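# Place four cartons flat in the blue container

## Task

Get every one of the four cartons into the blue container, each resting flat on the container floor with the same face up that it had at the start. A carton counts only if it stays there with no help from the robot. When finished, release everything and pull both arms away.

## Robot and tools

Robot: two arms, left_arm and right_arm. Each ends in a vacuum suction cup. The cup point is the centre of the cup's rim when nothing touches it, and the cup opens along the cup point's own +z axis. About 4 cm behind the rim the tool widens, with its body and a camera sticking out up to roughly 9 cm sideways, so leave room around the cup.

Frame: one scene frame for everything. Origin on the table surface midway between the arms, +z up, +x away from the robot over the table. left_arm sits on the +y side. The names left and right do not refer to sides of a camera image. Positions are in metres, orientations are quaternions written w first (qw, qx, qy, qz).

Row format (used by execute_actions and move): 16 numbers, always both arms. First left_arm: x, y, z, qw, qx, qy, qz, suction. Then right_arm in the same order. x, y, z and the quaternion are an absolute pose for that arm's cup point in the scene frame, not an offset. Suction is the eighth number of each arm, in [-1, 1]: above 0.01 turns the vacuum on, 0.01 or less turns it off, and it stays as last set. Sending 0 is a real off command, so repeat the current value to leave a cup unchanged. To keep an arm still, resend its exact last pose; to keep a cup's angle, reuse the same quaternion you chose rather than the slightly drifted one reported.

Limits on motion: a target more than 0.6 m from the arm's last reported position along any cup axis is refused, and nothing is sent. Each control step the commanded pose is clipped to within 100 mm and 16 degrees of where the cup point is; position wins over orientation if both cannot be met. Commands are smoothed (about 0.17 s lag), joints have speed and acceleration caps, and elbows cannot fully straighten. After a long move the arm may still be short of the target; read the result and send the rest.

Tools:
- execute_actions: argument actions, a list with zero or one item. An empty list just returns the current state. An action {"rows": [...], "steps": n} has 1 to 15 rows, n up to 15 (default 15), each step 1/30 s; one row per step, the last row repeated if there are fewer rows. A wait {"steps": n} (n up to 300) sends nothing and returns when n steps have passed since the previous result, your reply time included. Optional pictures (true/false) controls whether camera images come back.
- move: target is one 16-number row. Each cup point travels a straight line to its pose; both paths finish together, lasting 0.5 to 10 s (cut off at 10 s). speed is the top path speed in m/s, 0.002 to 0.5, default 0.25; rotation capped at twice that in rad/s, taking the shorter way. Paths ignore obstacles and the other arm, and the real cup can lag, stray or overshoot speed, mostly near full reach. Optional stop_force in N, 13 to 80, one value for both arms, not allowed in the first 0.2 s of a scene: an arm's path ends when its wrist sensor feels that much extra push against the motion for 2 steps in a row (or saturates); that arm backs off to its position of 2 steps earlier and holds. Only contacts below the wrist sensor count, push is judged along the line to the target on the starting cup axes, so it is unreliable if the cup rotates during the move. The press can briefly exceed stop_force, more when the move is fast; use a very low speed when touching down. Omit stop_force when lifting off something the cup is pressing on. The result adds a move: line with each ending (done, off_target, moving, held, fault, contact) and limits notes (paced = target clipped, held = a check blocked some steps, after which the arm may speed up), plus each cup's distance from its target. An ending naming one arm means the other finished normally.
- wait: seconds, 0 to 10; the robot gets nothing new.
- zoom_image: camera (cam_left_wrist or cam_right_wrist) and region [x0, y0, x1, y1] in pixels of that camera's latest 672x504 image, at most 504 by 504, origin top-left.
- finished_scene: scene is the number of the current scene. It ends that scene for good and reports success. Answering without any tool call ends the whole run.

Result lines: the state line gives each cup point's position, quaternion and velocities; printed positions can be off, more at long reach. A pose unreachable line names an arm whose command the clearance check altered or stopped; HELD marks steps not sent. A Hand target line shows where each arm is being driven. Wrist force and Wrist torque are in the end effector's own axes; force points from the surface back into the arm, with offsets up to about 5.5 N, noise up to about 3.4 N, saturation near 100 N. Joint torques are noisy and not a contact measure. suction_measured shows vacuum: near 0 means no seal, 0.83 or more means airtight, in between means leakage. part_present switches to 1 at 0.50 and back to 0 below 0.45. Camera calibration is given for both wrist cameras and may be slightly off.

Picking and placing: turn suction on and press the 36 mm rim fully onto a smooth flat face of a carton, away from its edges, seams and holes. Under vacuum the cup shortens, so the carton sits up to about 12 mm nearer the tool, and vacuum alone can lift a resting object. To release, set the carton down on its support first, then turn suction off, then move at least 15 mm away. If the cup seals to the table, switch suction off to free it. Keep cartons upright as found.

Avoid: pushing anything off the table, dropping or slamming cartons, pressing hard, and letting the arms collide. A torque over a joint's load limit (shoulder pan 310, shoulder lift 310, elbow 141, each wrist 50.7 N m) or any outside force of 150 N stops the arm for 10 s and drops the rest of the call; stiff arms fault easily when driven past a firm contact. Holding loads heats motors: MOTOR HOT appears at 70 °C and at 85 °C the arm is braked until it cools. Loose objects may occasionally get a small push by themselves.

Each tool is called by a JSON object that holds its "fn" and its "kwargs", one argument or row to a line.

## Session

{"fn": "execute_actions", "kwargs": {
  "actions": []
}}

Scene clock: 0.00 s of 6000.00 s.
left_arm: end_effector_position=(+0.5808, +0.6565, +0.1997) suction_measured=0.01 part_present=0 end_effector_quat_wxyz=(+0.000, -0.246, +0.969, +0.000) end_effector_velocity=(+0.000, -0.000, +0.000) end_effector_angular_velocity=(-0.001, -0.001, -0.002) | right_arm: end_effector_position=(+0.5734, -0.3945, +0.1996) suction_measured=0.00 part_present=0 end_effector_quat_wxyz=(-0.000, +0.188, +0.982, +0.001) end_effector_velocity=(-0.000, -0.000, +0.000) end_effector_angular_velocity=(+0.000, -0.000, +0.000)
Joint positions: left_arm=[-0.281 -1.557  2.143 -2.158 -1.57   2.339] | right_arm=[-0.279 -1.557  2.143 -2.157 -1.569 -2.897]
Joint velocities: left_arm=[-0.     0.    -0.001 -0.    -0.     0.002] | right_arm=[-0. -0.  0.  0.  0. -0.]
Joint torques (N m, as the arm reports them, + toward a larger angle): no reading
Wrist force (N, on the end effector, along its own x y z axes, offset not removed): no reading
Wrist torque (N m, same axes, about the end effector's origin, offset not removed): no reading
Hand target (left_arm): +0.581, +0.657, +0.200; +0.000, -0.246, +0.969, +0.000
Hand target (right_arm): +0.573, -0.394, +0.200; -0.000, +0.188, +0.982, +0.001

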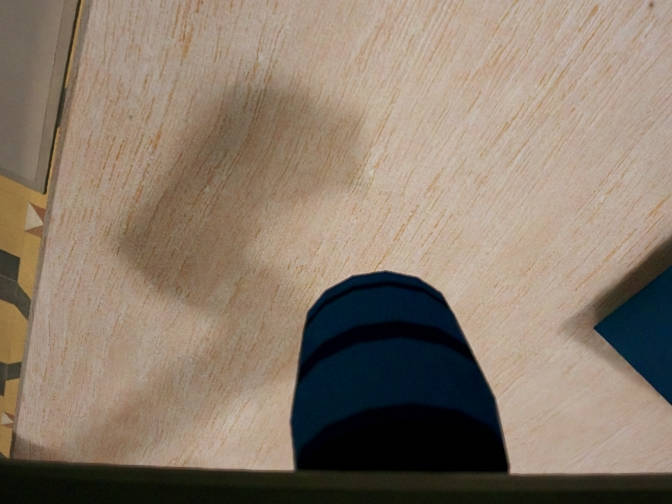

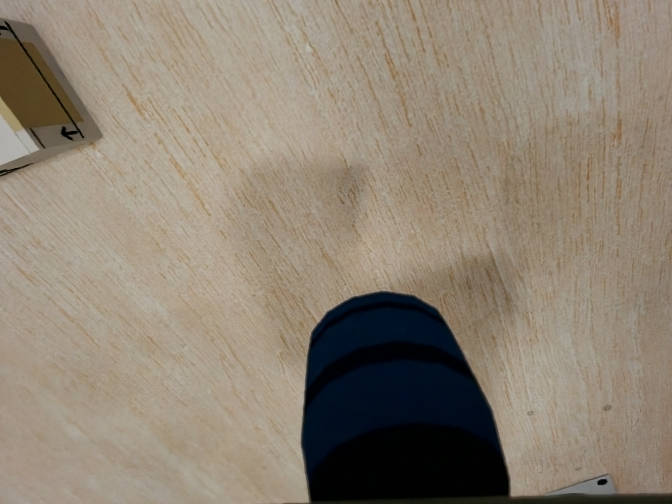

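{"fn": "move", "kwargs": {
  "target": [0.5,0.45,0.5,0,-0.246,0.969,0,0,0.5,-0.35,0.5,0,0.188,0.982,0,0],
  "speed": 0.4
}}

Scene clock: 9.80 s of 6000.00 s.
left_arm: end_effector_position=(+0.4996, +0.4504, +0.4998) suction_measured=0.01 part_present=0 end_effector_quat_wxyz=(+0.000, -0.246, +0.969, -0.000) end_effector_velocity=(-0.000, -0.001, +0.001) end_effector_angular_velocity=(+0.002, +0.000, +0.001) | right_arm: end_effector_position=(+0.4996, -0.3501, +0.4999) suction_measured=0.00 part_present=0 end_effector_quat_wxyz=(-0.000, +0.188, +0.982, -0.000) end_effector_velocity=(-0.000, -0.000, +0.001) end_effector_angular_velocity=(-0.000, +0.002, -0.000)
Joint positions: left_arm=[-0.659 -1.779  1.784 -1.576 -1.571  1.96 ] | right_arm=[-0.214 -1.824  1.818 -1.565 -1.571 -2.832]
Joint velocities: left_arm=[-0.003  0.001 -0.004  0.004  0.002 -0.004] | right_arm=[ 0.     0.001 -0.003  0.005 -0.001  0.   ]
Joint torques (N m, as the arm reports them, + toward a larger angle): left_arm=[-24.95 -14.24 -56.01  -0.08   1.65  -3.54] | right_arm=[ 12.62 -39.94 -53.66  -0.35  -2.39   2.22]
Wrist force (N, on the end effector, along its own x y z axes, offset not removed): left_arm=[-1.2 -4.0 -3.3] | right_arm=[0.9 0.9 2.5]
Wrist torque (N m, same axes, about the end effector's origin, offset not removed): left_arm=[-0.61 0.11 0.09] | right_arm=[0.02 -0.25 0.01]
Hand target (left_arm): +0.500, +0.450, +0.500; +0.000, -0.246, +0.969, -0.000
Hand target (right_arm): +0.500, -0.350, +0.500; -0.000, +0.188, +0.982, -0.000
Off the commanded pose (left_arm): 0.001 m, 0 deg.
Off the commanded pose (right_arm): 0.000 m, 0 deg.
After step 90, 5.13 s passed at rest.
move: done
camera_calibration (this result's frames):
cam_left_wrist: T_world_to_cam=[[0.512992, -0.858375, 0.00572266, 0.131787], [-0.759241, -0.450616, 0.469573, 0.365826], [-0.400491, -0.245232, -0.882875, 0.832059], [0, 0, 0, 1]] pos_world=[0.543376, 0.482017, 0.562068]
cam_right_wrist: T_world_to_cam=[[-0.400667, -0.916044, 0.0181309, -0.11769], [-0.821818, 0.368061, 0.434908, 0.349542], [-0.405069, 0.159353, -0.900292, 0.786546], [0, 0, 0, 1]] pos_world=[0.55871, -0.361801, 0.558236]

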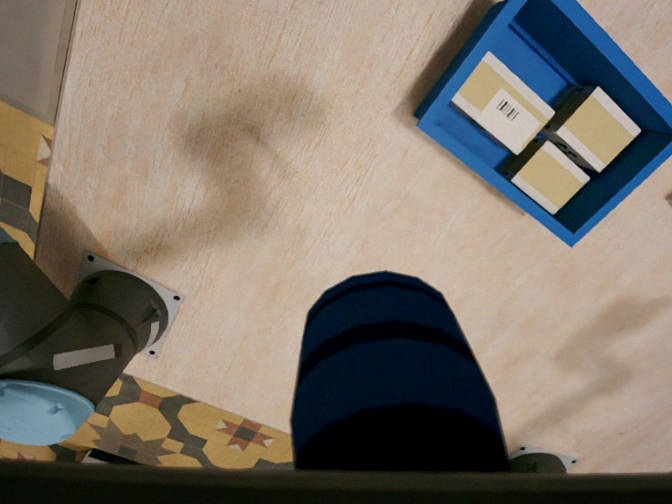

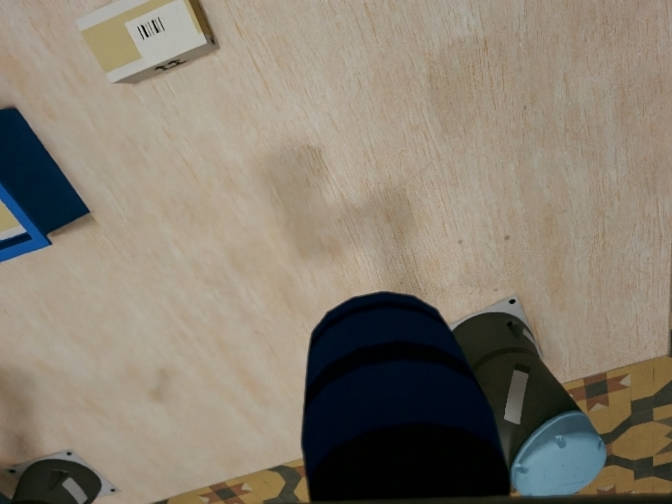

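{"fn": "move", "kwargs": {
  "target": [0.68,0.22,0.45,0,-0.246,0.969,0,0,0.72,-0.3,0.4,0,0.188,0.982,0,0],
  "speed": 0.4
}}

Scene clock: 25.77 s of 6000.00 s.
left_arm: end_effector_position=(+0.6797, +0.2200, +0.4502) suction_measured=0.01 part_present=0 end_effector_quat_wxyz=(+0.000, -0.246, +0.969, -0.000) end_effector_velocity=(+0.001, -0.002, -0.000) end_effector_angular_velocity=(-0.002, +0.003, -0.000) | right_arm: end_effector_position=(+0.7198, -0.2997, +0.4001) suction_measured=0.00 part_present=0 end_effector_quat_wxyz=(-0.000, +0.188, +0.982, -0.000) end_effector_velocity=(+0.001, +0.001, -0.000) end_effector_angular_velocity=(-0.000, +0.000, +0.001)
Joint positions: left_arm=[-0.736 -1.324  1.406 -1.653 -1.571  1.884] | right_arm=[-0.128 -1.422  1.613 -1.762 -1.571 -2.746]
Joint velocities: left_arm=[-0.     0.004 -0.005  0.002 -0.003  0.   ] | right_arm=[ 0.001  0.003 -0.003  0.    -0.     0.   ]
Joint torques (N m, as the arm reports them, + toward a larger angle): left_arm=[-17.61 -50.9  -55.01   0.37  -1.86  -3.28] | right_arm=[  9.78 -47.11 -54.62  -7.57  -2.     1.85]
Wrist force (N, on the end effector, along its own x y z axes, offset not removed): left_arm=[-5.0 -3.2 -2.5] | right_arm=[2.0 2.9 3.5]
Wrist torque (N m, same axes, about the end effector's origin, offset not removed): left_arm=[-0.37 0.73 0.04] | right_arm=[0.24 -0.54 0.05]
Hand target (left_arm): +0.680, +0.220, +0.450; -0.000, -0.246, +0.969, -0.000
Hand target (right_arm): +0.720, -0.300, +0.400; -0.000, +0.188, +0.982, -0.000
Off the commanded pose (left_arm): 0.000 m, 0 deg.
Off the commanded pose (right_arm): 0.000 m, 0 deg.
After step 90, 11.43 s passed at rest.
move: done
camera_calibration (this result's frames):
cam_left_wrist: T_world_to_cam=[[0.51304, -0.858348, 0.00536704, -0.157974], [-0.759144, -0.45081, 0.469542, 0.422002], [-0.400611, -0.244969, -0.882894, 0.803921], [0, 0, 0, 1]] pos_world=[0.723467, 0.251581, 0.512477]
cam_right_wrist: T_world_to_cam=[[-0.400667, -0.916044, 0.0181544, 0.0185588], [-0.821796, 0.368064, 0.434948, 0.55536], [-0.405113, 0.15935, -0.900273, 0.777972], [0, 0, 0, 1]] pos_world=[0.778996, -0.311377, 0.458497]

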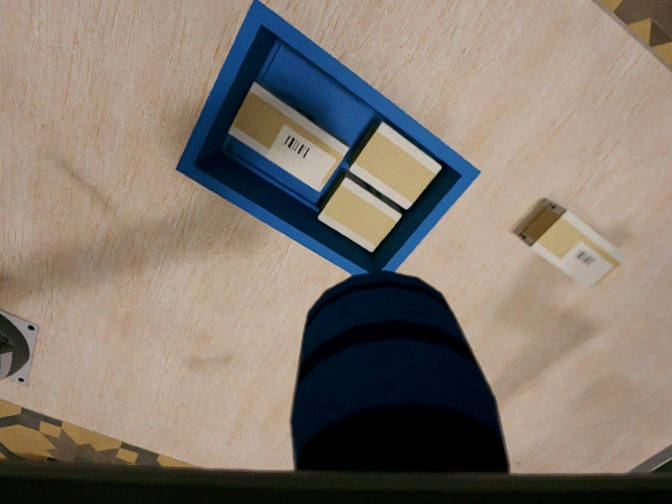

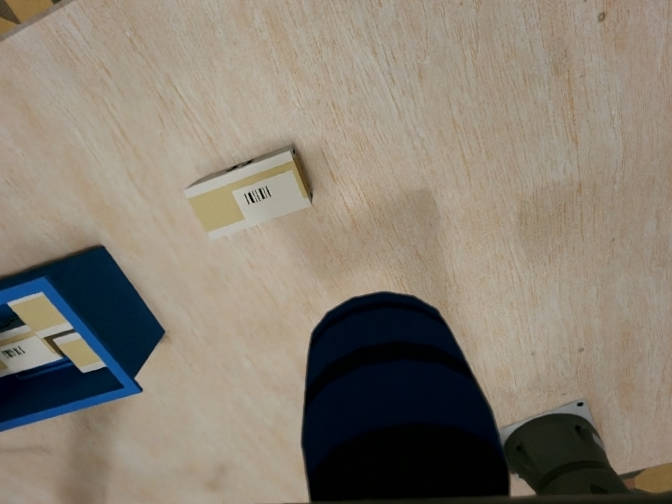

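{"fn": "zoom_image", "kwargs": {
  "camera": "cam_left_wrist",
  "region": [160,0,500,280]
}}

{"fn": "zoom_image", "kwargs": {
  "camera": "cam_right_wrist",
  "region": [160,110,360,260]
}}

Region (160, 0, 500, 280) of cam_left_wrist's 672x504 image, scaled by 1.482, with more detail than that image has; it fills the top 415 rows of this view, and the rest is white.

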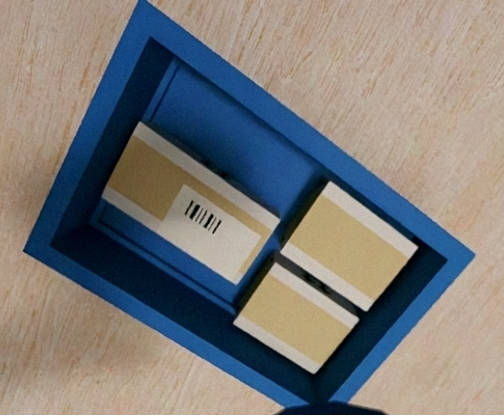

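Region (160, 110, 360, 260) of cam_right_wrist's 672x504 image, scaled by 2.520, with more detail than that image has; it fills the top 378 rows of this view, and the rest is white.

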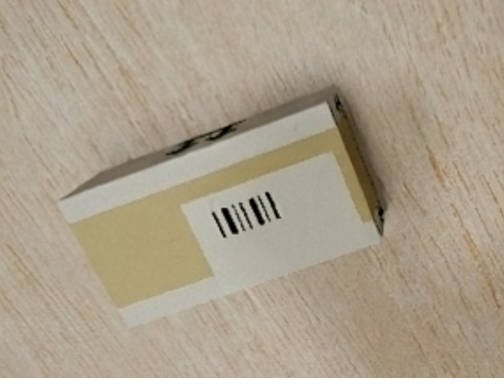

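{"fn": "move", "kwargs": {
  "target": [0.64,0.349,0.16,0,-0.246,0.969,0,0,0.7165,-0.182,0.12,0,0.188,0.982,0,0],
  "speed": 0.3
}}

{"fn": "move", "kwargs": {
  "target": [0.64,0.349,0.09,0,-0.246,0.969,0,0,0.7165,-0.182,0.07,0,0.188,0.982,0,1],
  "speed": 0.012,
  "stop_force": 15
}}

Scene clock: 92.77 s of 6000.00 s.
left_arm: end_effector_position=(+0.6404, +0.3487, +0.1602) suction_measured=0.01 part_present=0 end_effector_quat_wxyz=(+0.000, -0.246, +0.969, +0.000) end_effector_velocity=(+0.000, +0.001, -0.002) end_effector_angular_velocity=(+0.001, -0.002, +0.002) | right_arm: end_effector_position=(+0.7165, -0.1821, +0.1202) suction_measured=0.00 part_present=0 end_effector_quat_wxyz=(-0.000, +0.188, +0.982, -0.000) end_effector_velocity=(+0.001, +0.001, -0.002) end_effector_angular_velocity=(-0.000, -0.001, +0.000)
Joint positions: left_arm=[-0.646 -1.31   1.937 -2.197 -1.571  1.974] | right_arm=[ 0.021 -1.18   1.838 -2.228 -1.571 -2.597]
Joint velocities: left_arm=[ 0.001  0.002  0.003 -0.006  0.002 -0.001] | right_arm=[ 0.002  0.004 -0.    -0.004 -0.     0.001]
Joint torques (N m, as the arm reports them, + toward a larger angle): left_arm=[ 21.14 -43.36 -24.84  -7.27  -1.57   3.78] | right_arm=[ 10.43 -63.04 -32.29  -7.62  -2.09   1.59]
Wrist force (N, on the end effector, along its own x y z axes, offset not removed): left_arm=[-1.6 0.6 -2.0] | right_arm=[2.0 2.9 2.8]
Wrist torque (N m, same axes, about the end effector's origin, offset not removed): left_arm=[-0.22 0.22 0.22] | right_arm=[0.20 -0.52 0.05]
Hand target (left_arm): +0.640, +0.349, +0.160; +0.000, -0.246, +0.969, +0.000
Hand target (right_arm): +0.717, -0.182, +0.120; -0.000, +0.188, +0.982, -0.000
Off the commanded pose (left_arm): 0.000 m, 0 deg.
Off the commanded pose (right_arm): 0.000 m, 0 deg.
After step 90, 62.27 s passed at rest.
move: done
camera_calibration (this result's frames):
cam_left_wrist: T_world_to_cam=[[0.513046, -0.858347, 0.00501765, -0.0256835], [-0.75909, -0.450974, 0.469472, 0.586392], [-0.400707, -0.24467, -0.882933, 0.563555], [0, 0, 0, 1]] pos_world=[0.684122, 0.380287, 0.222416]
cam_right_wrist: T_world_to_cam=[[-0.400662, -0.916044, 0.0182526, 0.13001], [-0.821725, 0.368077, 0.435072, 0.631026], [-0.405263, 0.159318, -0.900211, 0.505959], [0, 0, 0, 1]] pos_world=[0.775666, -0.193781, 0.178554]

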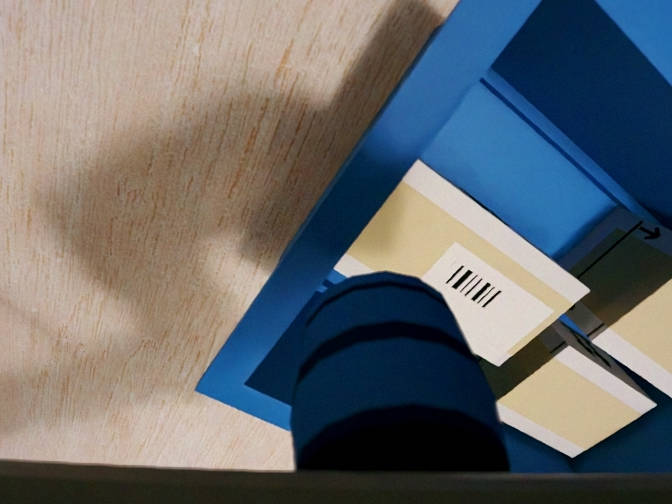

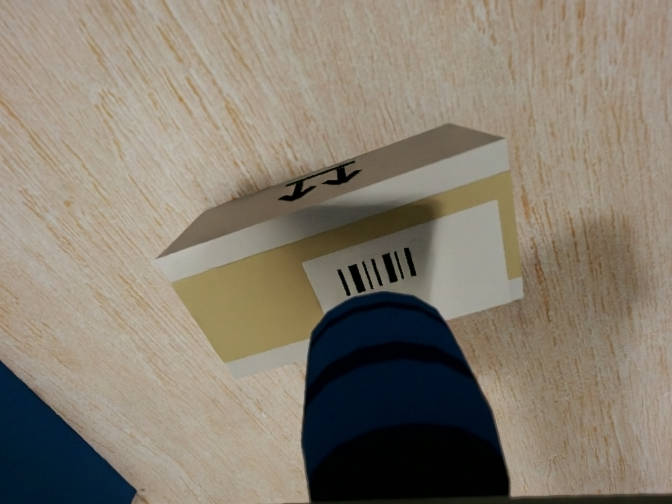

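Scene clock: 98.83 s of 6000.00 s.
left_arm: end_effector_position=(+0.6401, +0.3489, +0.1093) suction_measured=0.01 part_present=0 end_effector_quat_wxyz=(-0.000, -0.246, +0.969, +0.000) end_effector_velocity=(-0.000, +0.000, -0.000) end_effector_angular_velocity=(+0.001, -0.000, +0.000) | right_arm: end_effector_position=(+0.7165, -0.1820, +0.0702) suction_measured=0.00 part_present=0 end_effector_quat_wxyz=(-0.000, +0.188, +0.982, -0.000) end_effector_velocity=(-0.000, +0.001, -0.002) end_effector_angular_velocity=(+0.000, -0.000, +0.000)
Joint positions: left_arm=[-0.646 -1.255  1.974 -2.289 -1.571  1.974] | right_arm=[ 0.021 -1.125  1.866 -2.312 -1.571 -2.597]
Joint velocities: left_arm=[-0.     0.     0.    -0.     0.001 -0.   ] | right_arm=[ 0.001  0.003  0.001 -0.004  0.     0.   ]
Joint torques (N m, as the arm reports them, + toward a larger angle): left_arm=[-11.99 -80.63 -40.62   1.28  -0.77  -1.46] | right_arm=[ 10.02 -66.93 -29.94  -7.47   0.11   1.96]
Wrist force (N, on the end effector, along its own x y z axes, offset not removed): left_arm=[-2.7 -4.6 -6.9] | right_arm=[1.5 3.5 2.5]
Wrist torque (N m, same axes, about the end effector's origin, offset not removed): left_arm=[-0.53 0.41 0.07] | right_arm=[0.26 -0.43 0.03]
Hand target (left_arm): +0.640, +0.349, +0.109; -0.000, -0.246, +0.969, +0.000
Hand target (right_arm): +0.717, -0.182, +0.070; -0.000, +0.188, +0.982, -0.000
Off the commanded pose (left_arm): 0.019 m, 0 deg.
Off the commanded pose (right_arm): 0.000 m, 0 deg.
move: contact (left_arm)
camera_calibration (this result's frames):
cam_left_wrist: T_world_to_cam=[[0.51304, -0.858349, 0.00514303, -0.0251943], [-0.759088, -0.450898, 0.469549, 0.610125], [-0.400718, -0.244801, -0.882892, 0.518643], [0, 0, 0, 1]] pos_world=[0.683894, 0.380443, 0.171552]
cam_right_wrist: T_world_to_cam=[[-0.40067, -0.916043, 0.0181227, 0.131047], [-0.821829, 0.368066, 0.434884, 0.652868], [-0.405043, 0.159351, -0.900304, 0.460818], [0, 0, 0, 1]] pos_world=[0.775704, -0.193686, 0.12858]

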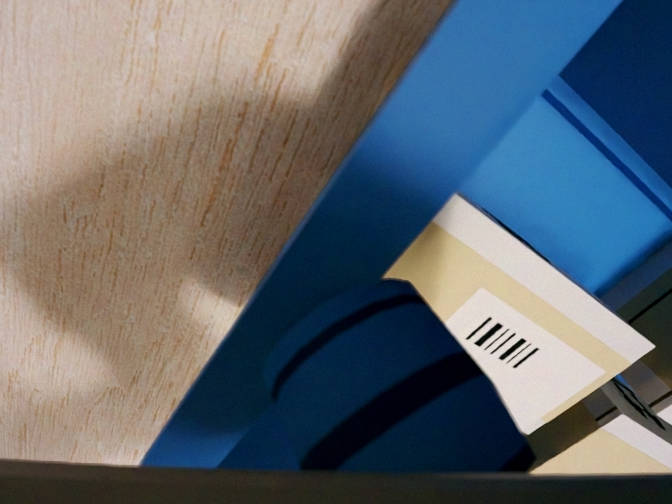

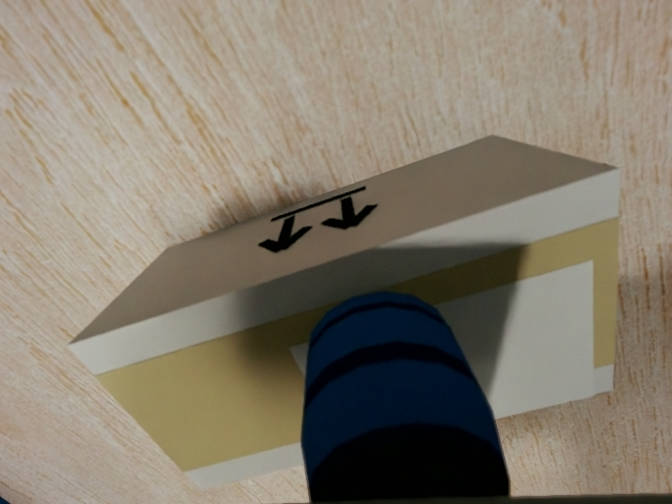

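{"fn": "move", "kwargs": {
  "target": [0.64,0.349,0.15,0,-0.246,0.969,0,0,0.712,-0.172,0.03,0,0.188,0.982,0,1],
  "speed": 0.012,
  "stop_force": 15
}}

Scene clock: 108.13 s of 6000.00 s.
left_arm: end_effector_position=(+0.6400, +0.3490, +0.1497) suction_measured=0.01 part_present=0 end_effector_quat_wxyz=(+0.000, -0.246, +0.969, -0.000) end_effector_velocity=(-0.000, +0.000, +0.003) end_effector_angular_velocity=(+0.000, +0.000, +0.001) | right_arm: end_effector_position=(+0.7143, -0.1768, +0.0495) suction_measured=0.88 part_present=1 end_effector_quat_wxyz=(+0.000, +0.188, +0.982, +0.000) end_effector_velocity=(+0.000, -0.000, +0.000) end_effector_angular_velocity=(+0.000, -0.000, +0.000)
Joint positions: left_arm=[-0.646 -1.3    1.946 -2.216 -1.571  1.974] | right_arm=[ 0.028 -1.101  1.877 -2.346 -1.571 -2.59 ]
Joint velocities: left_arm=[-0.    -0.003 -0.002  0.005  0.    -0.001] | right_arm=[-0.    -0.001  0.     0.     0.    -0.   ]
Joint torques (N m, as the arm reports them, + toward a larger angle): left_arm=[ 12.41 -83.78 -49.09  -0.09  -1.77   3.88] | right_arm=[ -8.81 -79.02 -32.09  -0.8    0.29  -2.13]
Wrist force (N, on the end effector, along its own x y z axes, offset not removed): left_arm=[-3.3 0.1 -1.9] | right_arm=[0.1 8.8 -9.1]
Wrist torque (N m, same axes, about the end effector's origin, offset not removed): left_arm=[-0.05 0.29 0.28] | right_arm=[0.47 -0.55 0.08]
Hand target (left_arm): +0.640, +0.349, +0.150; +0.000, -0.246, +0.969, -0.000
Hand target (right_arm): +0.714, -0.177, +0.049; +0.000, +0.188, +0.982, +0.000
Off the commanded pose (left_arm): 0.000 m, 0 deg.
Off the commanded pose (right_arm): 0.020 m, 0 deg.
After step 90, 2.63 s passed at rest.
move: contact (right_arm)
camera_calibration (this result's frames):
cam_left_wrist: T_world_to_cam=[[0.513019, -0.858361, 0.00521576, -0.025196], [-0.759113, -0.450848, 0.469556, 0.591086], [-0.400697, -0.244851, -0.882887, 0.554259], [0, 0, 0, 1]] pos_world=[0.683717, 0.380574, 0.211931]
cam_right_wrist: T_world_to_cam=[[-0.400675, -0.916042, 0.0180727, 0.135223], [-0.821861, 0.368059, 0.43483, 0.658133], [-0.404974, 0.159372, -0.900331, 0.440352], [0, 0, 0, 1]] pos_world=[0.773406, -0.188541, 0.107843]

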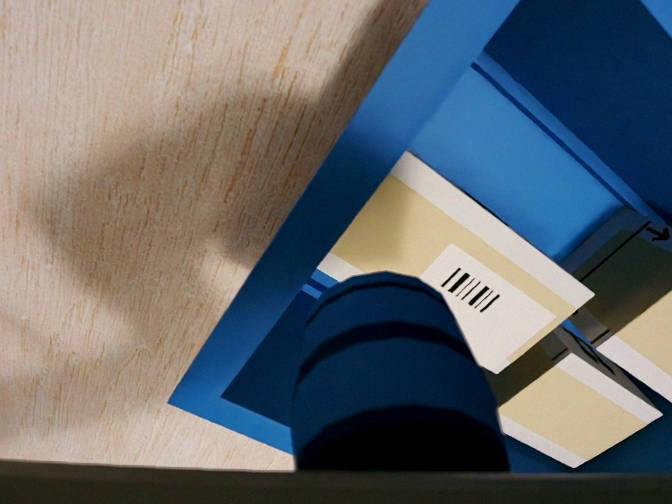

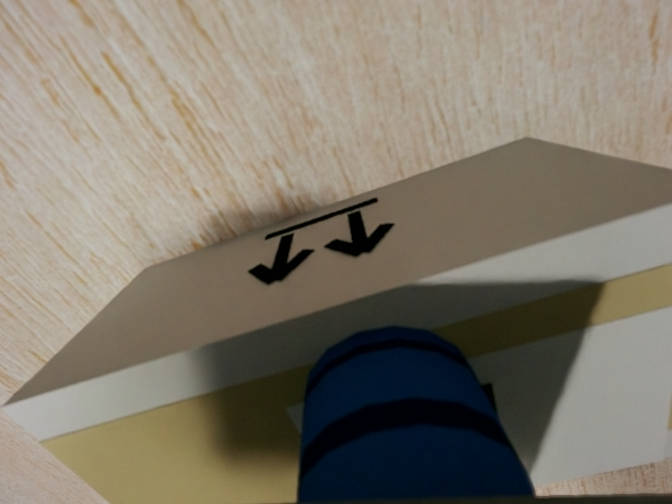

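{"fn": "move", "kwargs": {
  "target": [0.644,0.255,0.15,0,0.443,0.896,0,0,0.7,-0.22,0.2,0,0.986,-0.168,0,1],
  "speed": 0.2
}}

Scene clock: 169.10 s of 6000.00 s.
left_arm: end_effector_position=(+0.6439, +0.2550, +0.1500) suction_measured=0.01 part_present=0 end_effector_quat_wxyz=(+0.000, +0.443, +0.897, -0.000) end_effector_velocity=(+0.000, -0.000, -0.000) end_effector_angular_velocity=(+0.000, -0.000, -0.005) | right_arm: end_effector_position=(+0.7000, -0.2200, +0.2000) suction_measured=0.88 part_present=1 end_effector_quat_wxyz=(-0.000, +0.986, -0.167, +0.000) end_effector_velocity=(+0.000, -0.000, +0.000) end_effector_angular_velocity=(-0.001, -0.000, -0.013)
Joint positions: left_arm=[-0.735 -1.232  1.85  -2.189 -1.571  3.299] | right_arm=[-0.024 -1.298  1.836 -2.109 -1.571  0.457]
Joint velocities: left_arm=[-0.     0.    -0.     0.     0.     0.004] | right_arm=[-0.     0.    -0.    -0.    -0.001  0.013]
Joint torques (N m, as the arm reports them, + toward a larger angle): left_arm=[-17.35 -53.68 -48.09  -0.03  -1.9    3.66] | right_arm=[ -6.51 -82.77 -50.07  -0.96  -2.05   2.46]
Wrist force (N, on the end effector, along its own x y z axes, offset not removed): left_arm=[-3.9 2.4 -1.9] | right_arm=[2.4 3.4 6.0]
Wrist torque (N m, same axes, about the end effector's origin, offset not removed): left_arm=[0.42 0.45 0.18] | right_arm=[0.35 -0.57 0.05]
Hand target (left_arm): +0.644, +0.255, +0.150; +0.000, +0.443, +0.896, -0.000
Hand target (right_arm): +0.700, -0.220, +0.200; -0.000, +0.986, -0.168, +0.000
Off the commanded pose (left_arm): 0.000 m, 0 deg.
Off the commanded pose (right_arm): 0.000 m, 0 deg.
After step 90, 49.73 s passed at rest.
move: done
camera_calibration (this result's frames):
cam_left_wrist: T_world_to_cam=[[-0.768318, -0.640047, 0.00523078, 0.661498], [-0.563237, 0.679951, 0.4695, 0.137062], [-0.304059, 0.357779, -0.882917, 0.317228], [0, 0, 0, 1]] pos_world=[0.681895, 0.216696, 0.212275]
cam_right_wrist: T_world_to_cam=[[0.36161, 0.932151, 0.0182525, -0.0397283], [0.836613, -0.333064, 0.43491, -0.718333], [0.411481, -0.141998, -0.900289, -0.0608103], [0, 0, 0, 1]] pos_world=[0.640355, -0.210853, 0.258389]

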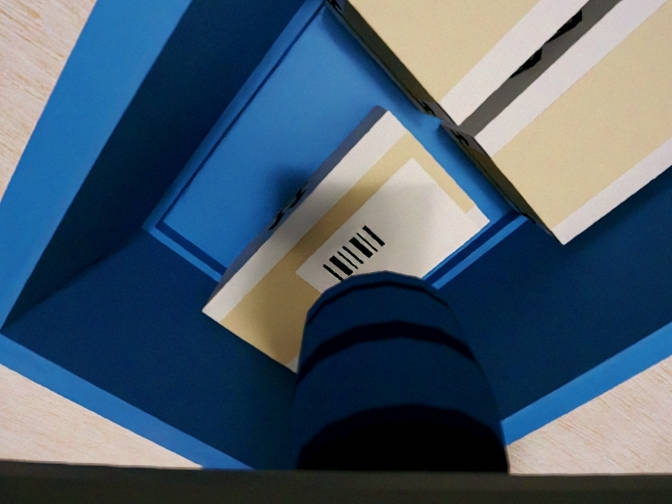

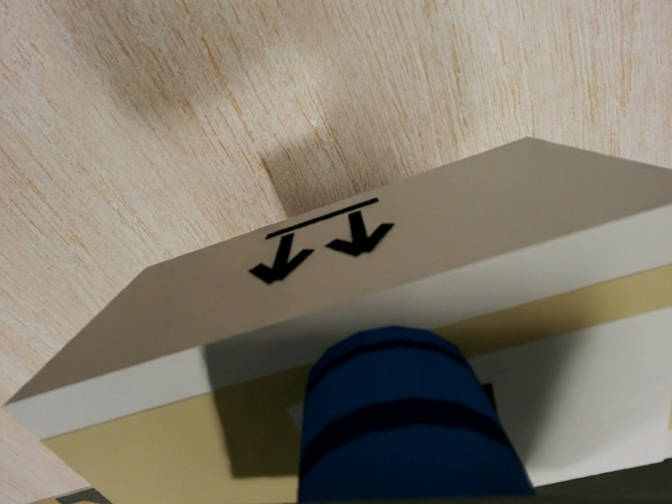

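{"fn": "move", "kwargs": {
  "target": [0.636,0.272,0.09,0,0.443,0.896,0,0,0.7,-0.22,0.2,0,0.986,-0.168,0,1],
  "speed": 0.1
}}

{"fn": "move", "kwargs": {
  "target": [0.636,0.272,0.04,0,0.443,0.896,0,1,0.7,-0.22,0.2,0,0.986,-0.168,0,1],
  "speed": 0.012,
  "stop_force": 15
}}

Scene clock: 186.50 s of 6000.00 s.
left_arm: end_effector_position=(+0.6361, +0.2719, +0.0903) suction_measured=0.01 part_present=0 end_effector_quat_wxyz=(-0.000, +0.443, +0.896, -0.000) end_effector_velocity=(-0.001, +0.001, -0.003) end_effector_angular_velocity=(-0.000, +0.001, -0.001) | right_arm: end_effector_position=(+0.7000, -0.2200, +0.2000) suction_measured=0.88 part_present=1 end_effector_quat_wxyz=(-0.000, +0.986, -0.168, +0.000) end_effector_velocity=(-0.000, +0.000, -0.001) end_effector_angular_velocity=(-0.001, +0.001, +0.000)
Joint positions: left_arm=[-0.726 -1.189  1.92  -2.302 -1.571  3.309] | right_arm=[-0.024 -1.297  1.836 -2.109 -1.571  0.459]
Joint velocities: left_arm=[ 0.     0.002  0.004 -0.005 -0.001  0.001] | right_arm=[ 0.     0.001  0.     0.    -0.    -0.   ]
Joint torques (N m, as the arm reports them, + toward a larger angle): left_arm=[ 20.31 -55.26 -20.36  -7.39   0.42   3.8 ] | right_arm=[ 11.16 -57.12 -51.17  -0.83  -2.36   1.75]
Wrist force (N, on the end effector, along its own x y z axes, offset not removed): left_arm=[-1.0 0.5 -2.6] | right_arm=[2.0 0.7 3.9]
Wrist torque (N m, same axes, about the end effector's origin, offset not removed): left_arm=[0.23 0.18 0.21] | right_arm=[-0.02 -0.50 0.11]
Hand target (left_arm): +0.636, +0.272, +0.090; -0.000, +0.443, +0.896, +0.000
Hand target (right_arm): +0.700, -0.220, +0.200; +0.000, +0.986, -0.168, +0.000
Off the commanded pose (left_arm): 0.000 m, 0 deg.
Off the commanded pose (right_arm): 0.000 m, 0 deg.
After step 90, 13.27 s passed at rest.
move: done
camera_calibration (this result's frames):
cam_left_wrist: T_world_to_cam=[[-0.768719, -0.639565, 0.00525317, 0.666696], [-0.562776, 0.68028, 0.469577, 0.14886], [-0.303899, 0.358017, -0.882876, 0.255854], [0, 0, 0, 1]] pos_world=[0.674031, 0.233529, 0.152483]
cam_right_wrist: T_world_to_cam=[[0.363002, 0.931612, 0.018118, -0.0408261], [0.836149, -0.334262, 0.434884, -0.718298], [0.411199, -0.142714, -0.900304, -0.0607852], [0, 0, 0, 1]] pos_world=[0.640419, -0.210741, 0.258391]

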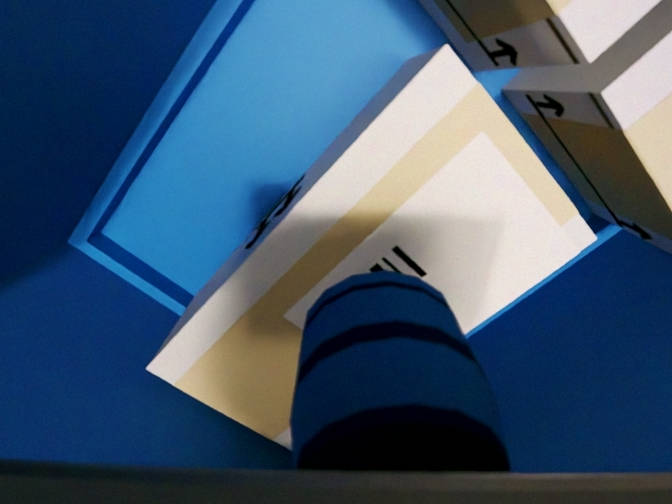

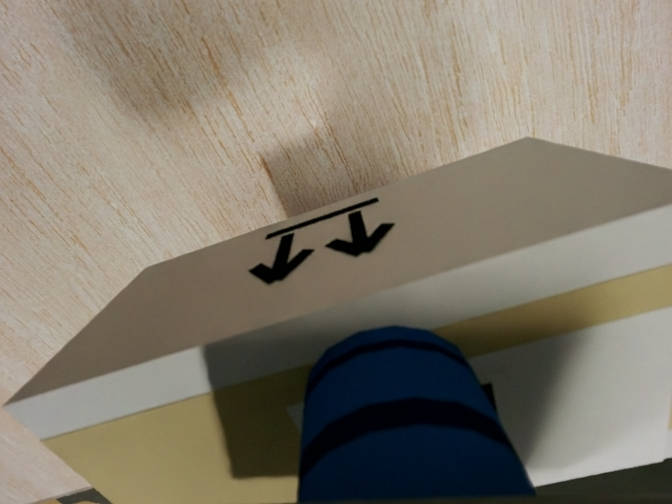

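Scene clock: 190.33 s of 6000.00 s.
left_arm: end_effector_position=(+0.6361, +0.2719, +0.0489) suction_measured=0.91 part_present=1 end_effector_quat_wxyz=(+0.000, +0.443, +0.896, -0.000) end_effector_velocity=(-0.001, +0.001, +0.002) end_effector_angular_velocity=(+0.003, +0.003, -0.001) | right_arm: end_effector_position=(+0.7000, -0.2200, +0.2000) suction_measured=0.88 part_present=1 end_effector_quat_wxyz=(+0.000, +0.986, -0.168, +0.000) end_effector_velocity=(+0.000, +0.000, -0.001) end_effector_angular_velocity=(+0.000, +0.001, +0.000)
Joint positions: left_arm=[-0.726 -1.139  1.941 -2.373 -1.571  3.309] | right_arm=[-0.024 -1.297  1.836 -2.109 -1.571  0.459]
Joint velocities: left_arm=[-0.    -0.003 -0.001  0.008  0.001  0.001] | right_arm=[ 0.     0.001 -0.    -0.     0.001 -0.   ]
Joint torques (N m, as the arm reports them, + toward a larger angle): left_arm=[ 16.33 -58.51 -16.91   5.17   0.39   2.86] | right_arm=[ 10.3  -56.73 -50.39  -0.91  -1.67   1.45]
Wrist force (N, on the end effector, along its own x y z axes, offset not removed): left_arm=[-4.9 -0.7 -35.6] | right_arm=[2.6 2.0 6.5]
Wrist torque (N m, same axes, about the end effector's origin, offset not removed): left_arm=[-0.15 0.52 0.21] | right_arm=[0.09 -0.59 0.06]
Hand target (left_arm): +0.636, +0.272, +0.049; +0.000, +0.443, +0.896, -0.000
Hand target (right_arm): +0.700, -0.220, +0.200; +0.000, +0.986, -0.168, -0.000
Off the commanded pose (left_arm): 0.009 m, 0 deg.
Off the commanded pose (right_arm): 0.000 m, 0 deg.
move: contact (left_arm)
camera_calibration (this result's frames):
cam_left_wrist: T_world_to_cam=[[-0.768721, -0.639563, 0.00513317, 0.666951], [-0.56299, 0.680449, 0.469076, 0.168424], [-0.303497, 0.357699, -0.883143, 0.219249], [0, 0, 0, 1]] pos_world=[0.674061, 0.233528, 0.111201]
cam_right_wrist: T_world_to_cam=[[0.362988, 0.931618, 0.0181139, -0.0408234], [0.836157, -0.334249, 0.434878, -0.71829], [0.411194, -0.142709, -0.900307, -0.0607824], [0, 0, 0, 1]] pos_world=[0.640416, -0.21073, 0.258385]

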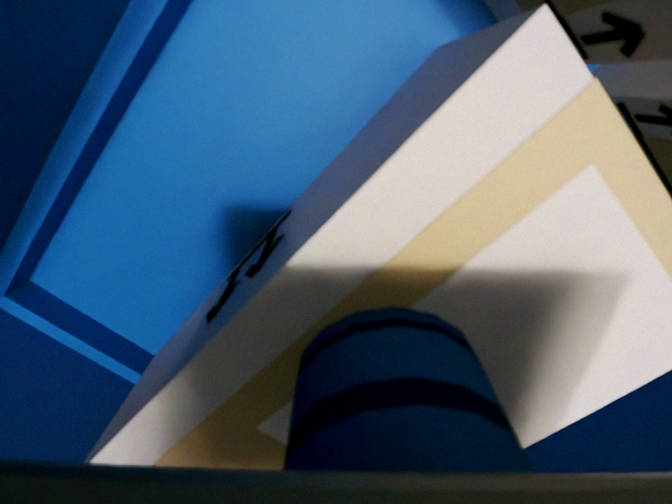

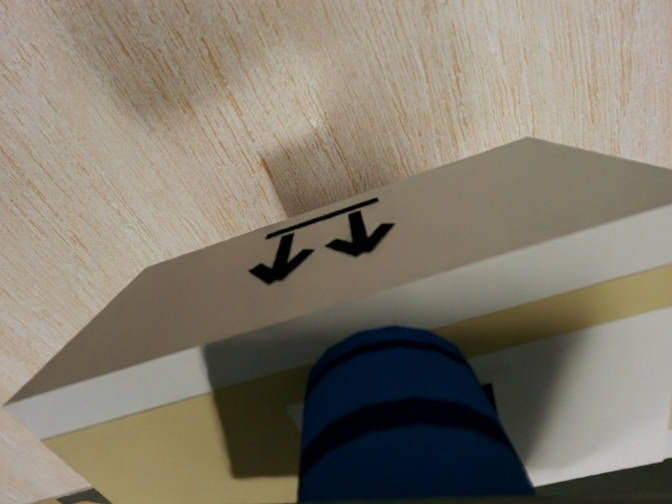

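{"fn": "move", "kwargs": {
  "target": [0.636,0.270,0.062,0,0.443,0.896,0,1,0.7,-0.22,0.2,0,0.986,-0.168,0,1],
  "speed": 0.03
}}

{"fn": "move", "kwargs": {
  "target": [0.590,0.270,0.062,0,0.443,0.896,0,1,0.7,-0.22,0.2,0,0.986,-0.168,0,1],
  "speed": 0.01,
  "stop_force": 13
}}

Scene clock: 206.90 s of 6000.00 s.
left_arm: end_effector_position=(+0.6360, +0.2701, +0.0617) suction_measured=0.91 part_present=1 end_effector_quat_wxyz=(+0.000, +0.443, +0.896, -0.000) end_effector_velocity=(+0.000, -0.001, +0.003) end_effector_angular_velocity=(-0.000, -0.000, -0.001) | right_arm: end_effector_position=(+0.7000, -0.2200, +0.2000) suction_measured=0.88 part_present=1 end_effector_quat_wxyz=(+0.000, +0.986, -0.168, -0.000) end_effector_velocity=(+0.000, +0.000, -0.000) end_effector_angular_velocity=(-0.000, -0.000, +0.000)
Joint positions: left_arm=[-0.728 -1.154  1.933 -2.35  -1.571  3.307] | right_arm=[-0.024 -1.297  1.836 -2.109 -1.571  0.459]
Joint velocities: left_arm=[-0.001 -0.003 -0.002  0.004 -0.     0.   ] | right_arm=[ 0.  0. -0. -0. -0. -0.]
Joint torques (N m, as the arm reports them, + toward a larger angle): left_arm=[-18.79 -90.83 -46.69  -0.79   0.29  -3.26] | right_arm=[ 12.24 -57.19 -49.6   -1.07  -2.01   1.68]
Wrist force (N, on the end effector, along its own x y z axes, offset not removed): left_arm=[0.2 -0.5 -0.1] | right_arm=[1.5 0.5 7.5]
Wrist torque (N m, same axes, about the end effector's origin, offset not removed): left_arm=[-0.05 -0.31 0.09] | right_arm=[-0.15 -0.46 0.11]
Hand target (left_arm): +0.636, +0.270, +0.062; +0.000, +0.443, +0.896, -0.000
Hand target (right_arm): +0.700, -0.220, +0.200; +0.000, +0.986, -0.168, -0.000
Off the commanded pose (left_arm): 0.000 m, 0 deg.
Off the commanded pose (right_arm): 0.000 m, 0 deg.
After step 90, 12.77 s passed at rest.
move: done
camera_calibration (this result's frames):
cam_left_wrist: T_world_to_cam=[[-0.768717, -0.639568, 0.00520203, 0.665614], [-0.562804, 0.680271, 0.469556, 0.163468], [-0.303852, 0.358028, -0.882887, 0.231261], [0, 0, 0, 1]] pos_world=[0.673938, 0.231705, 0.123957]
cam_right_wrist: T_world_to_cam=[[0.362987, 0.931618, 0.0181138, -0.0408236], [0.836158, -0.334248, 0.434877, -0.71829], [0.411194, -0.142709, -0.900307, -0.0607824], [0, 0, 0, 1]] pos_world=[0.640416, -0.21073, 0.258385]

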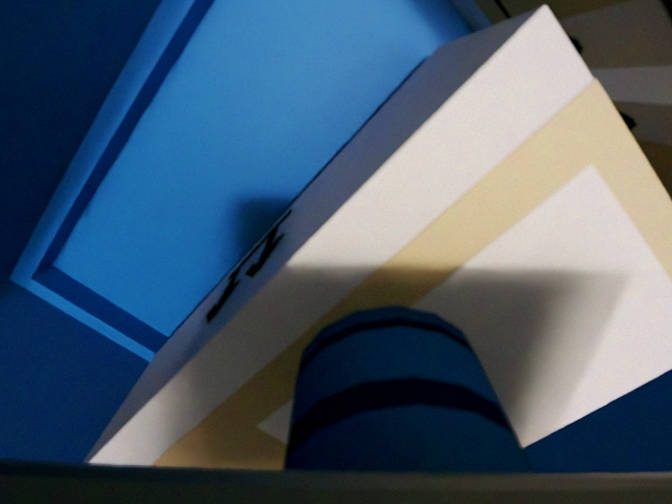

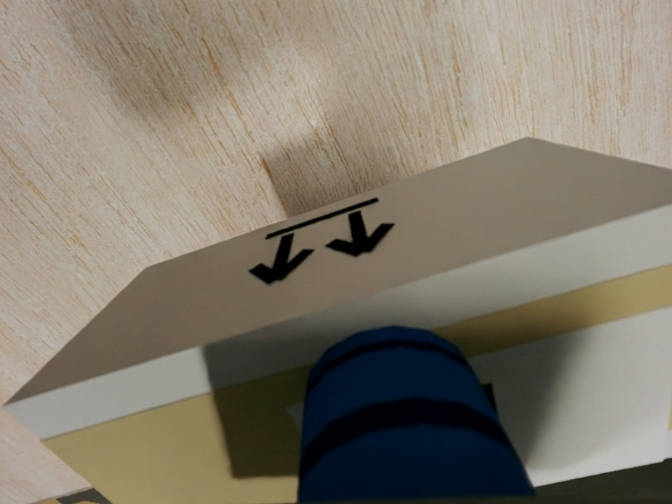

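Scene clock: 211.73 s of 6000.00 s.
left_arm: end_effector_position=(+0.5903, +0.2700, +0.0620) suction_measured=0.91 part_present=1 end_effector_quat_wxyz=(+0.000, +0.443, +0.896, -0.000) end_effector_velocity=(-0.002, -0.000, +0.000) end_effector_angular_velocity=(+0.000, -0.001, +0.001) | right_arm: end_effector_position=(+0.7000, -0.2200, +0.2000) suction_measured=0.88 part_present=1 end_effector_quat_wxyz=(+0.000, +0.986, -0.168, -0.000) end_effector_velocity=(-0.000, +0.000, +0.000) end_effector_angular_velocity=(+0.000, +0.000, +0.000)
Joint positions: left_arm=[-0.77  -1.204  2.012 -2.379 -1.571  3.265] | right_arm=[-0.024 -1.297  1.836 -2.109 -1.571  0.459]
Joint velocities: left_arm=[-0.002 -0.003  0.003 -0.001  0.001 -0.003] | right_arm=[-0. -0. -0.  0.  0. -0.]
Joint torques (N m, as the arm reports them, + toward a larger angle): left_arm=[-17.96 -91.04 -21.08  -6.87  -1.83  -2.54] | right_arm=[ 10.54 -56.5  -50.06  -1.04  -1.8    1.85]
Wrist force (N, on the end effector, along its own x y z axes, offset not removed): left_arm=[0.9 -3.5 4.3] | right_arm=[1.1 3.6 5.2]
Wrist torque (N m, same axes, about the end effector's origin, offset not removed): left_arm=[-0.77 -0.39 0.01] | right_arm=[0.41 -0.33 0.09]
Hand target (left_arm): +0.590, +0.270, +0.062; +0.000, +0.443, +0.896, -0.000
Hand target (right_arm): +0.700, -0.220, +0.200; +0.000, +0.986, -0.168, -0.000
Off the commanded pose (left_arm): 0.000 m, 0 deg.
Off the commanded pose (right_arm): 0.000 m, 0 deg.
move: done
camera_calibration (this result's frames):
cam_left_wrist: T_world_to_cam=[[-0.768723, -0.63956, 0.00523187, 0.63044], [-0.562793, 0.680293, 0.469538, 0.137639], [-0.303857, 0.358, -0.882897, 0.217603], [0, 0, 0, 1]] pos_world=[0.628216, 0.231668, 0.124196]
cam_right_wrist: T_world_to_cam=[[0.362987, 0.931618, 0.0181139, -0.0408236], [0.836158, -0.334248, 0.434877, -0.71829], [0.411194, -0.142709, -0.900307, -0.0607823], [0, 0, 0, 1]] pos_world=[0.640416, -0.21073, 0.258385]

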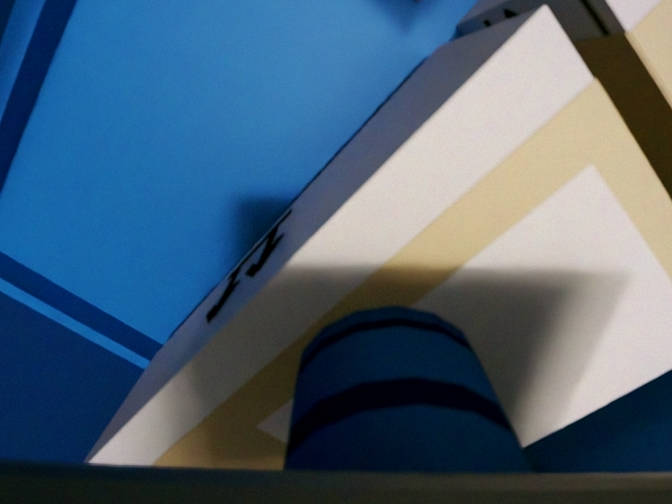

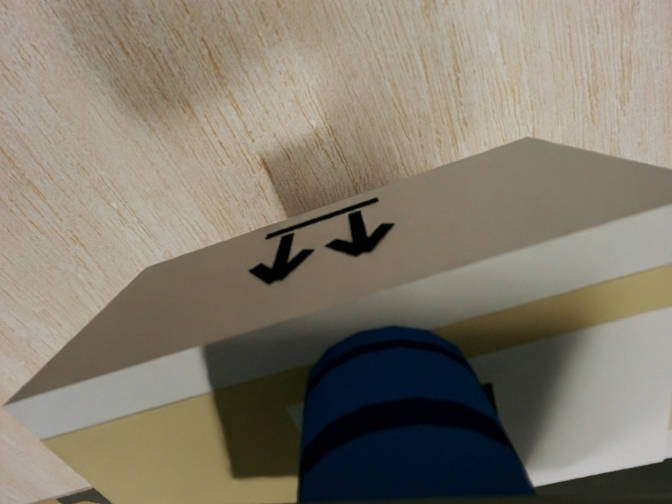

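{"fn": "move", "kwargs": {
  "target": [0.570,0.270,0.062,0,0.443,0.896,0,1,0.7,-0.22,0.2,0,0.986,-0.168,0,1],
  "speed": 0.006,
  "stop_force": 13
}}

Scene clock: 219.03 s of 6000.00 s.
left_arm: end_effector_position=(+0.5702, +0.2700, +0.0620) suction_measured=0.91 part_present=1 end_effector_quat_wxyz=(+0.000, +0.443, +0.896, -0.000) end_effector_velocity=(-0.001, +0.000, -0.000) end_effector_angular_velocity=(-0.000, +0.000, -0.000) | right_arm: end_effector_position=(+0.7000, -0.2200, +0.2000) suction_measured=0.88 part_present=1 end_effector_quat_wxyz=(+0.000, +0.986, -0.168, -0.000) end_effector_velocity=(+0.000, -0.000, +0.000) end_effector_angular_velocity=(+0.001, -0.001, -0.000)
Joint positions: left_arm=[-0.79  -1.226  2.046 -2.391 -1.571  3.245] | right_arm=[-0.024 -1.297  1.836 -2.109 -1.571  0.459]
Joint velocities: left_arm=[-0.001 -0.002  0.003 -0.001 -0.    -0.001] | right_arm=[-0.    -0.001  0.    -0.     0.001  0.   ]
Joint torques (N m, as the arm reports them, + toward a larger angle): left_arm=[-19.05 -89.45 -19.3   -7.37   0.83  -2.74] | right_arm=[ 11.28 -57.44 -50.79  -1.11  -1.64   1.87]
Wrist force (N, on the end effector, along its own x y z axes, offset not removed): left_arm=[-1.6 -5.3 4.0] | right_arm=[1.0 2.7 6.8]
Wrist torque (N m, same axes, about the end effector's origin, offset not removed): left_arm=[-0.96 0.30 0.17] | right_arm=[0.25 -0.40 0.06]
Hand target (left_arm): +0.570, +0.270, +0.062; +0.000, +0.443, +0.896, -0.000
Hand target (right_arm): +0.700, -0.220, +0.200; +0.000, +0.986, -0.168, -0.000
Off the commanded pose (left_arm): 0.000 m, 0 deg.
Off the commanded pose (right_arm): 0.000 m, 0 deg.
After step 90, 0.73 s passed at rest.
move: done
camera_calibration (this result's frames):
cam_left_wrist: T_world_to_cam=[[-0.768722, -0.639562, 0.00523283, 0.614971], [-0.562791, 0.680289, 0.469546, 0.126321], [-0.303864, 0.358005, -0.882892, 0.211519], [0, 0, 0, 1]] pos_world=[0.608107, 0.231653, 0.124217]
cam_right_wrist: T_world_to_cam=[[0.362987, 0.931618, 0.018114, -0.0408236], [0.836158, -0.334248, 0.434877, -0.71829], [0.411194, -0.142709, -0.900307, -0.0607824], [0, 0, 0, 1]] pos_world=[0.640416, -0.210729, 0.258385]

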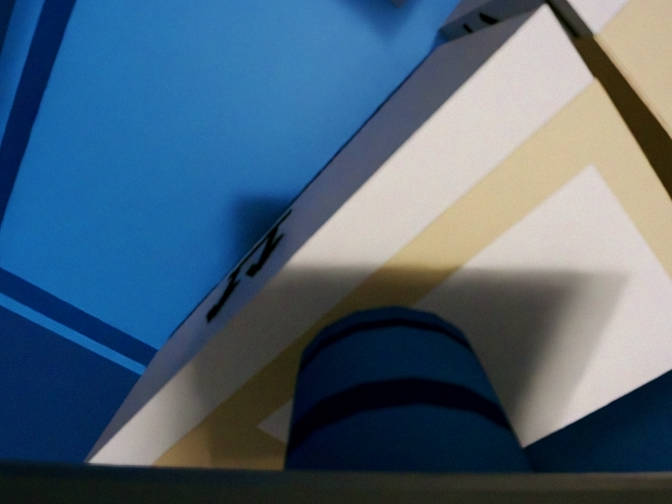

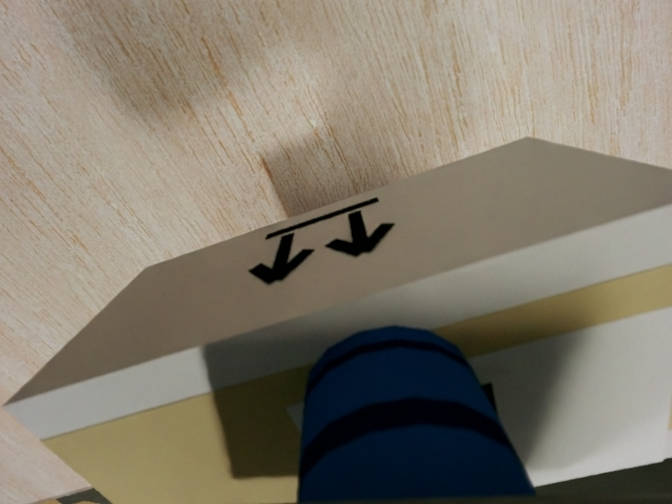

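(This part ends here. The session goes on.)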